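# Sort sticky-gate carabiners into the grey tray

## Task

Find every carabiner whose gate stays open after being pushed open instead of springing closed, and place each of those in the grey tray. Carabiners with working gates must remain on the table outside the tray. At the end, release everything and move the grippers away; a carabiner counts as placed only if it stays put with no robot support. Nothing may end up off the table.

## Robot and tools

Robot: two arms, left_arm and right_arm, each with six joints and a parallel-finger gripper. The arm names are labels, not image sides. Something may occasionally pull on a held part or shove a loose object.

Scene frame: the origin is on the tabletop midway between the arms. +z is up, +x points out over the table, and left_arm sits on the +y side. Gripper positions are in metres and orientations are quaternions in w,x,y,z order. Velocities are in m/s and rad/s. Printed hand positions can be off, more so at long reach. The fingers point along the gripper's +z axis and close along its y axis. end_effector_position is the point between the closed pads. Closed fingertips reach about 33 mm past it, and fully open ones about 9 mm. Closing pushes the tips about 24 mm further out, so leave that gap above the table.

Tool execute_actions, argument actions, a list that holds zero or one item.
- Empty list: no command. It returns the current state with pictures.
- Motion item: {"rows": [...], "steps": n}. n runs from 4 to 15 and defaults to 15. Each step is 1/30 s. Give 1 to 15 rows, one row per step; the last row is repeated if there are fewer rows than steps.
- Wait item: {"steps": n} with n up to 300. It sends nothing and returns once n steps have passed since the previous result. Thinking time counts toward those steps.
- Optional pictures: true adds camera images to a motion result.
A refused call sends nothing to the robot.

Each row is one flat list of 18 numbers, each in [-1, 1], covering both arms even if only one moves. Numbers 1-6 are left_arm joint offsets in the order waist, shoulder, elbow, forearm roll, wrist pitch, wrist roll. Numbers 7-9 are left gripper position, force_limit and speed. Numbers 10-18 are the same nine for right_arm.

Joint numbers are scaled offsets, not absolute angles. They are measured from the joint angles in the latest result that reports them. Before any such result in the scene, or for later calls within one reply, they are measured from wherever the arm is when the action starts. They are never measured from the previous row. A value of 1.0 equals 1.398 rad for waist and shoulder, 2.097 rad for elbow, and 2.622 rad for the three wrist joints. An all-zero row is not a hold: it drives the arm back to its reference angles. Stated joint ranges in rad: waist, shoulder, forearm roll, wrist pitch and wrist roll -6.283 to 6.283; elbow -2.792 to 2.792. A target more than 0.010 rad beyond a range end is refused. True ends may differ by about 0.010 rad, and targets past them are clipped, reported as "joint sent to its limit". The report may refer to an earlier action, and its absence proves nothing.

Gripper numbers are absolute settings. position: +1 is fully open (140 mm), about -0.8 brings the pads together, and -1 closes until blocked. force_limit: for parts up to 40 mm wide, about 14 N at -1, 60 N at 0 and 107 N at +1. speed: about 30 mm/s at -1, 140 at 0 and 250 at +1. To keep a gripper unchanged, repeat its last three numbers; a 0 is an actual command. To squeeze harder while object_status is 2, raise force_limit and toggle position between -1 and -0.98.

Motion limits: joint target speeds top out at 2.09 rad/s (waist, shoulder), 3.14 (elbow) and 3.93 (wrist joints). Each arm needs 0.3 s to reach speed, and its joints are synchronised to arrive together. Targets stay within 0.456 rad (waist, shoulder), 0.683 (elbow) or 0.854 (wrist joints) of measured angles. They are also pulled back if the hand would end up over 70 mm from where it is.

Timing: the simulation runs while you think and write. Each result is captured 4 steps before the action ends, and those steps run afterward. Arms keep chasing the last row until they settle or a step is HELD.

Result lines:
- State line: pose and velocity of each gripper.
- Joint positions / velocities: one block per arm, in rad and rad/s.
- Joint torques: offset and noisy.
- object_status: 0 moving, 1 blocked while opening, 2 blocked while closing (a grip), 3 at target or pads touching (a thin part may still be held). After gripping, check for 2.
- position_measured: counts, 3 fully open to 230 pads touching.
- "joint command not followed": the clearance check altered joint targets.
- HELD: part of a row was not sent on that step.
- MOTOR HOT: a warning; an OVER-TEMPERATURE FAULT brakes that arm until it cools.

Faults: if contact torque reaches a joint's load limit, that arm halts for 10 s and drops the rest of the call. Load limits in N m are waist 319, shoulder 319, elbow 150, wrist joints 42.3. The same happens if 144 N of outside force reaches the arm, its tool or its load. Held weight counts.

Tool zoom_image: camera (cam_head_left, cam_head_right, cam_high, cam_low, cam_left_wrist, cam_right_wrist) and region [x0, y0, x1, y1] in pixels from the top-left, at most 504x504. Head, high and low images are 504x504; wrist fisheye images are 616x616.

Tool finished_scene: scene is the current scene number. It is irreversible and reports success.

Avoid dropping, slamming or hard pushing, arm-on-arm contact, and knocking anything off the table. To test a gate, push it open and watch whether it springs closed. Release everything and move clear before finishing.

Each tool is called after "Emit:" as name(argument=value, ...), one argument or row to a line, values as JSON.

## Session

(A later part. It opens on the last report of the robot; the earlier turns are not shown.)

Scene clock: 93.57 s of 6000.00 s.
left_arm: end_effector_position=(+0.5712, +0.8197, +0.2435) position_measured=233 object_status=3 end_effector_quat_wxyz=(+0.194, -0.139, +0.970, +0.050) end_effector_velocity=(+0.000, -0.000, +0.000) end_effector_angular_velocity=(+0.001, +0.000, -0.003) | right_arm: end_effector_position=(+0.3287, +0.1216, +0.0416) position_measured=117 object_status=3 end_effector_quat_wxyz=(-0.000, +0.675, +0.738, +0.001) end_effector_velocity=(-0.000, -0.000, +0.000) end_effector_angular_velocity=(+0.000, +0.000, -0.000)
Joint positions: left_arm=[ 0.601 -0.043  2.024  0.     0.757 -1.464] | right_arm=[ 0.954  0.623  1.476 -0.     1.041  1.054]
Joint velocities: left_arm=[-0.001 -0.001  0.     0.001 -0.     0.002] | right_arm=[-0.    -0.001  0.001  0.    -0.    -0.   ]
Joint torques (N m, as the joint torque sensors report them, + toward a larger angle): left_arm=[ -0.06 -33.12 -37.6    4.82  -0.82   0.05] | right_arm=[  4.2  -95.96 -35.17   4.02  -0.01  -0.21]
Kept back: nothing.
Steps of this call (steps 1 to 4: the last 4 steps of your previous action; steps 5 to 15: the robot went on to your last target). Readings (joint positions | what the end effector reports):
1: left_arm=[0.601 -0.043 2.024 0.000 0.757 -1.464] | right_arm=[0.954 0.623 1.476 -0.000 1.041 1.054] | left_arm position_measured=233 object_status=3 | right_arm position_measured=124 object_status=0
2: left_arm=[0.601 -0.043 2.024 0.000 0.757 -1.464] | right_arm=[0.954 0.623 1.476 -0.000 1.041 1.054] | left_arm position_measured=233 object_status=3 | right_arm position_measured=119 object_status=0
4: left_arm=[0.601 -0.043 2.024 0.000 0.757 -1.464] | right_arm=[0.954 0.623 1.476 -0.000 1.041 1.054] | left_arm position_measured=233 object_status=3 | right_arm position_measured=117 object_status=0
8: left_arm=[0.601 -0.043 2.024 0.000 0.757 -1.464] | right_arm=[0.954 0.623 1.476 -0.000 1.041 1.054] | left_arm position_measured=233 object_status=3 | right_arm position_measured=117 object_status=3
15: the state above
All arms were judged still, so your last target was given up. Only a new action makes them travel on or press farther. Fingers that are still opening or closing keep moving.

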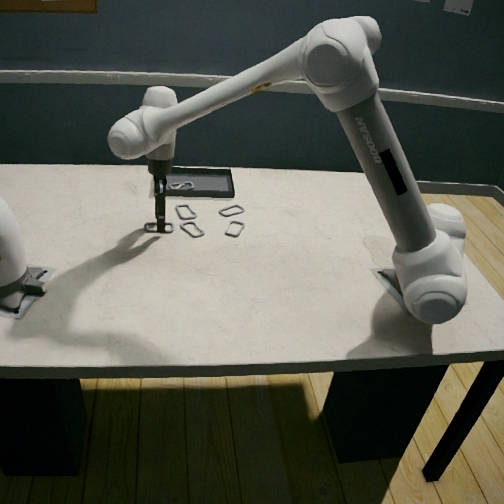

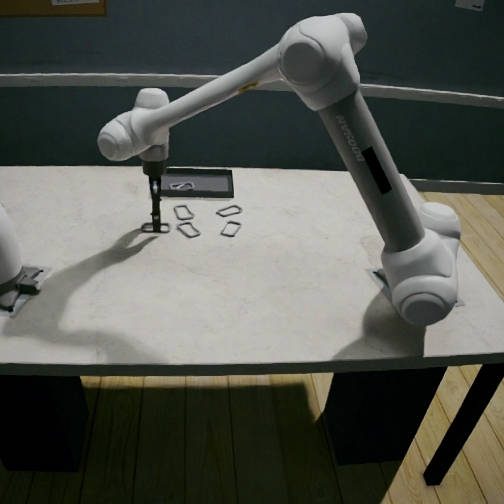

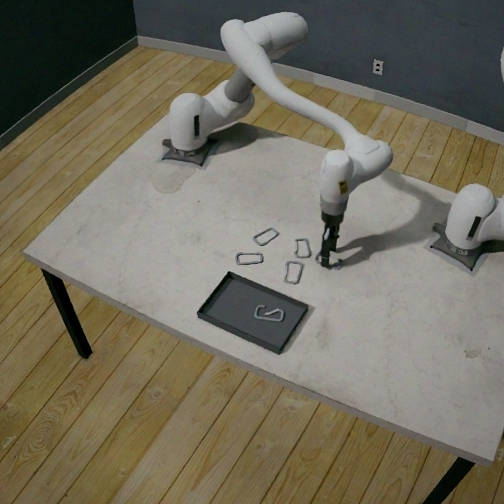

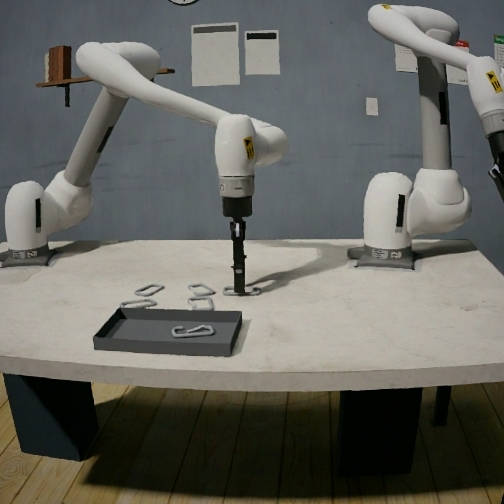

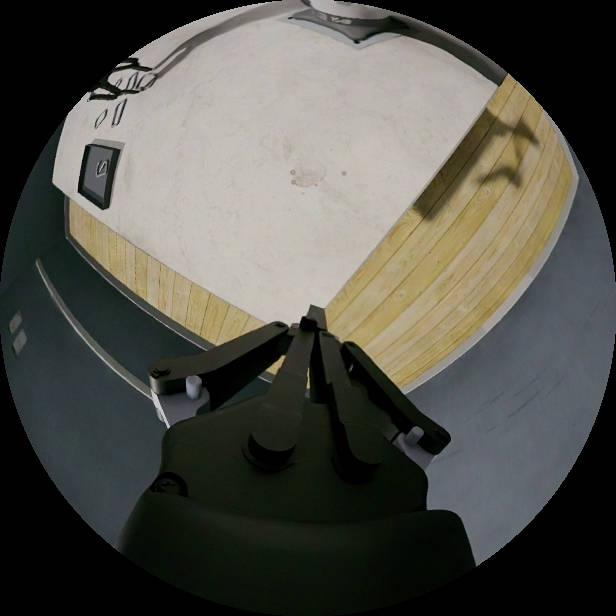

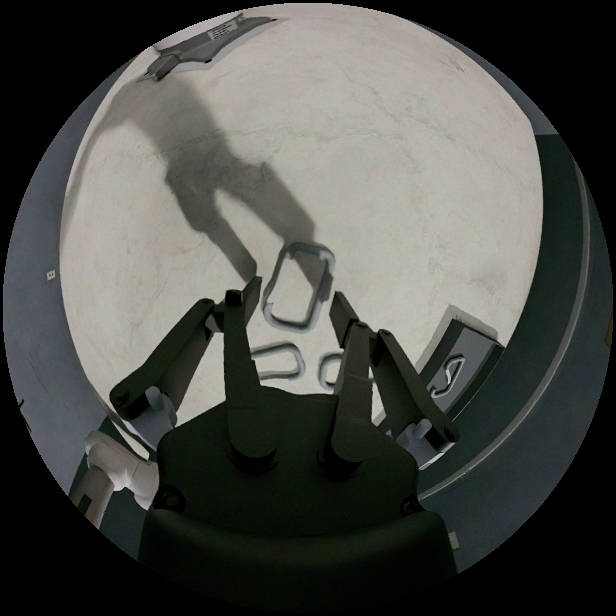

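Closed: good. Retreat.

Emit:
execute_actions(
  actions=[
    {"rows":[[0,0,0,0,0,0,-1,0,0,0,-0.05,-0.02,0,0.043,0,0.1,-0.5,0],[0,0,0,0,0,0,-1,0,0,0,-0.05,-0.02,0,0.043,0,0.1,-0.5,0],[0,0,0,0,0,0,-1,0,0,0,-0.05,-0.02,0,0.043,0,0.1,-0.5,0],[0,0,0,0,0,0,-1,0,0,0,-0.05,-0.02,0,0.043,0,0.1,-0.5,0],[0,0,0,0,0,0,-1,0,0,-0.1,-0.3,0.1,0,0.08,0,0.1,-0.5,0]],"steps":15},
  ],
)

Emit:
execute_actions(
  actions=[
    {"steps":20},
  ],
  pictures=true,
)

Scene clock: 94.17 s of 6000.00 s.
left_arm: end_effector_position=(+0.5712, +0.8197, +0.2435) position_measured=233 object_status=3 end_effector_quat_wxyz=(+0.194, -0.139, +0.970, +0.050) end_effector_velocity=(-0.000, +0.001, -0.000) end_effector_angular_velocity=(-0.000, +0.000, +0.001) | right_arm: end_effector_position=(+0.3354, +0.0661, +0.1501) position_measured=117 object_status=3 end_effector_quat_wxyz=(-0.001, +0.689, +0.725, +0.003) end_effector_velocity=(+0.035, -0.303, +0.264) end_effector_angular_velocity=(+0.007, -0.003, -0.210)
Joint positions: left_arm=[ 0.601 -0.043  2.024  0.     0.757 -1.464] | right_arm=[ 0.918  0.471  1.508 -0.     1.156  1.054]
Joint velocities: left_arm=[ 0.002  0.     0.    -0.    -0.     0.   ] | right_arm=[-0.21  -0.562  0.356  0.     0.198  0.   ]
Joint torques (N m, as the joint torque sensors report them, + toward a larger angle): left_arm=[ -0.18 -32.85 -37.25   4.79  -0.83  -0.13] | right_arm=[  5.21 -84.24 -34.48   4.12  -0.14  -0.3 ]
Steps of this call (steps 1 to 7: nothing new was sent; steps 8 to 18: the first 11 steps of this action). Readings (joint positions | what the end effector reports):
8: left_arm=[0.601 -0.043 2.024 0.000 0.757 -1.464] | right_arm=[0.954 0.623 1.476 -0.000 1.041 1.054] | left_arm position_measured=233 object_status=3 | right_arm position_measured=117 object_status=3
9: left_arm=[0.601 -0.043 2.024 0.000 0.757 -1.464] | right_arm=[0.954 0.620 1.474 -0.000 1.048 1.054] | left_arm position_measured=233 object_status=3 | right_arm position_measured=117 object_status=3
11: left_arm=[0.601 -0.043 2.024 0.000 0.757 -1.464] | right_arm=[0.954 0.593 1.458 -0.000 1.090 1.054] | left_arm position_measured=233 object_status=3 | right_arm position_measured=117 object_status=3
15: left_arm=[0.601 -0.043 2.024 0.000 0.757 -1.464] | right_arm=[0.941 0.528 1.466 -0.000 1.136 1.054] | left_arm position_measured=233 object_status=3 | right_arm position_measured=117 object_status=3
18: the state above

Scene clock: 94.83 s of 6000.00 s.
left_arm: end_effector_position=(+0.5712, +0.8197, +0.2435) position_measured=233 object_status=3 end_effector_quat_wxyz=(+0.194, -0.139, +0.970, +0.050) end_effector_velocity=(+0.000, -0.001, -0.001) end_effector_angular_velocity=(-0.002, +0.001, +0.000) | right_arm: end_effector_position=(+0.3334, -0.0890, +0.2517) position_measured=117 object_status=3 end_effector_quat_wxyz=(-0.000, +0.725, +0.689, +0.000) end_effector_velocity=(-0.001, -0.005, +0.004) end_effector_angular_velocity=(+0.002, -0.001, -0.003)
Joint positions: left_arm=[ 0.601 -0.043  2.024  0.     0.757 -1.464] | right_arm=[ 0.815  0.204  1.686 -0.     1.251  1.054]
Joint velocities: left_arm=[-0.001  0.001  0.    -0.001  0.    -0.001] | right_arm=[-0.003 -0.009  0.005  0.001  0.003  0.   ]
Joint torques (N m, as the joint torque sensors report them, + toward a larger angle): left_arm=[ -0.12 -32.64 -37.28   4.9   -0.76  -0.03] | right_arm=[  5.08 -60.18 -38.76   4.46   0.26  -0.35]
Kept back: nothing.
Steps of this call (steps 1 to 4: the last 4 steps of your previous action; steps 5 to 20: the robot went on to your last target). Readings (joint positions | what the end effector reports):
1: left_arm=[0.601 -0.043 2.024 0.000 0.757 -1.464] | right_arm=[0.910 0.452 1.521 -0.000 1.163 1.054] | left_arm position_measured=233 object_status=3 | right_arm position_measured=117 object_status=3
2: left_arm=[0.601 -0.043 2.024 0.000 0.757 -1.464] | right_arm=[0.903 0.433 1.533 -0.000 1.169 1.054] | left_arm position_measured=233 object_status=3 | right_arm position_measured=117 object_status=3
4: left_arm=[0.601 -0.043 2.024 0.000 0.757 -1.464] | right_arm=[0.888 0.395 1.559 -0.000 1.183 1.054] | left_arm position_measured=233 object_status=3 | right_arm position_measured=117 object_status=3
8: left_arm=[0.601 -0.043 2.024 0.000 0.757 -1.464] | right_arm=[0.858 0.318 1.610 -0.000 1.210 1.054] | left_arm position_measured=233 object_status=3 | right_arm position_measured=117 object_status=3
20: the state above

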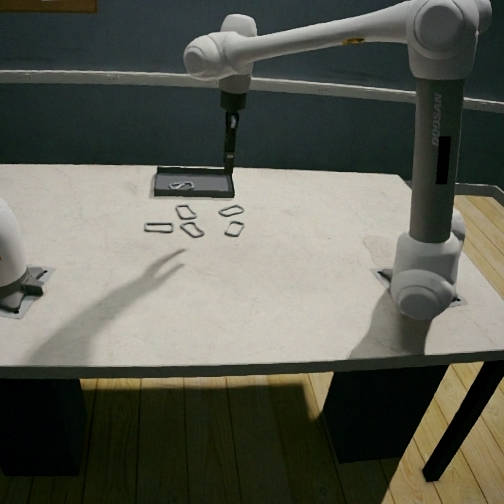

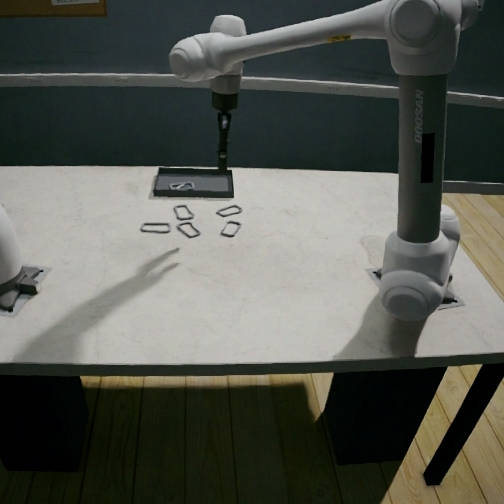

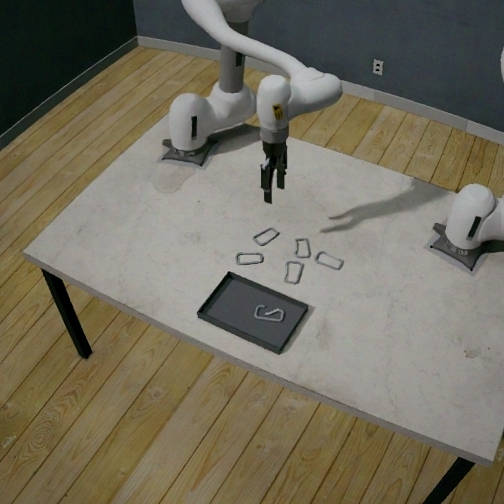

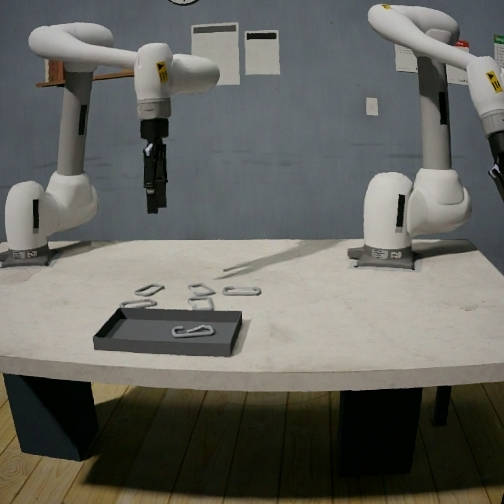

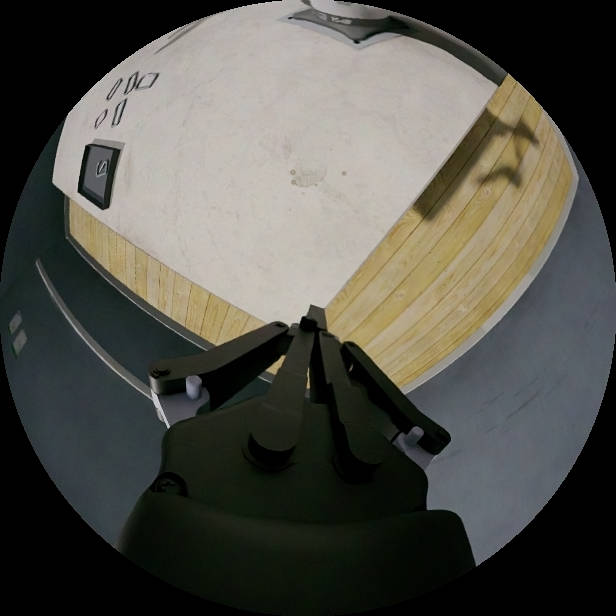

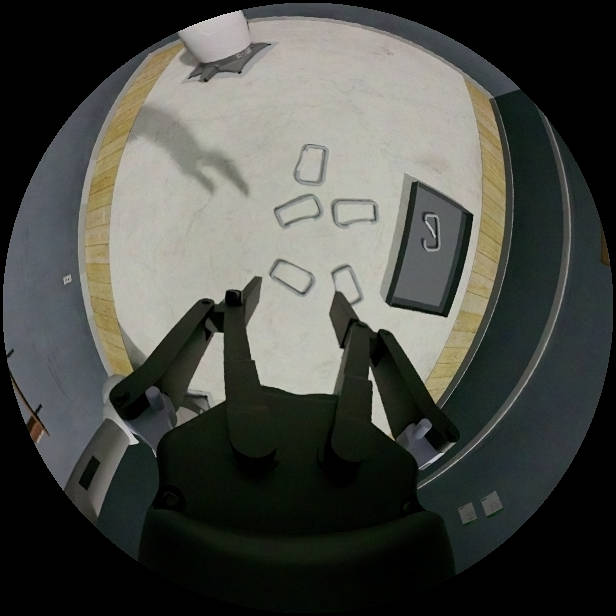

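Emit:
finished_scene(
  scene=2,
)

The scene is finished: the task was done.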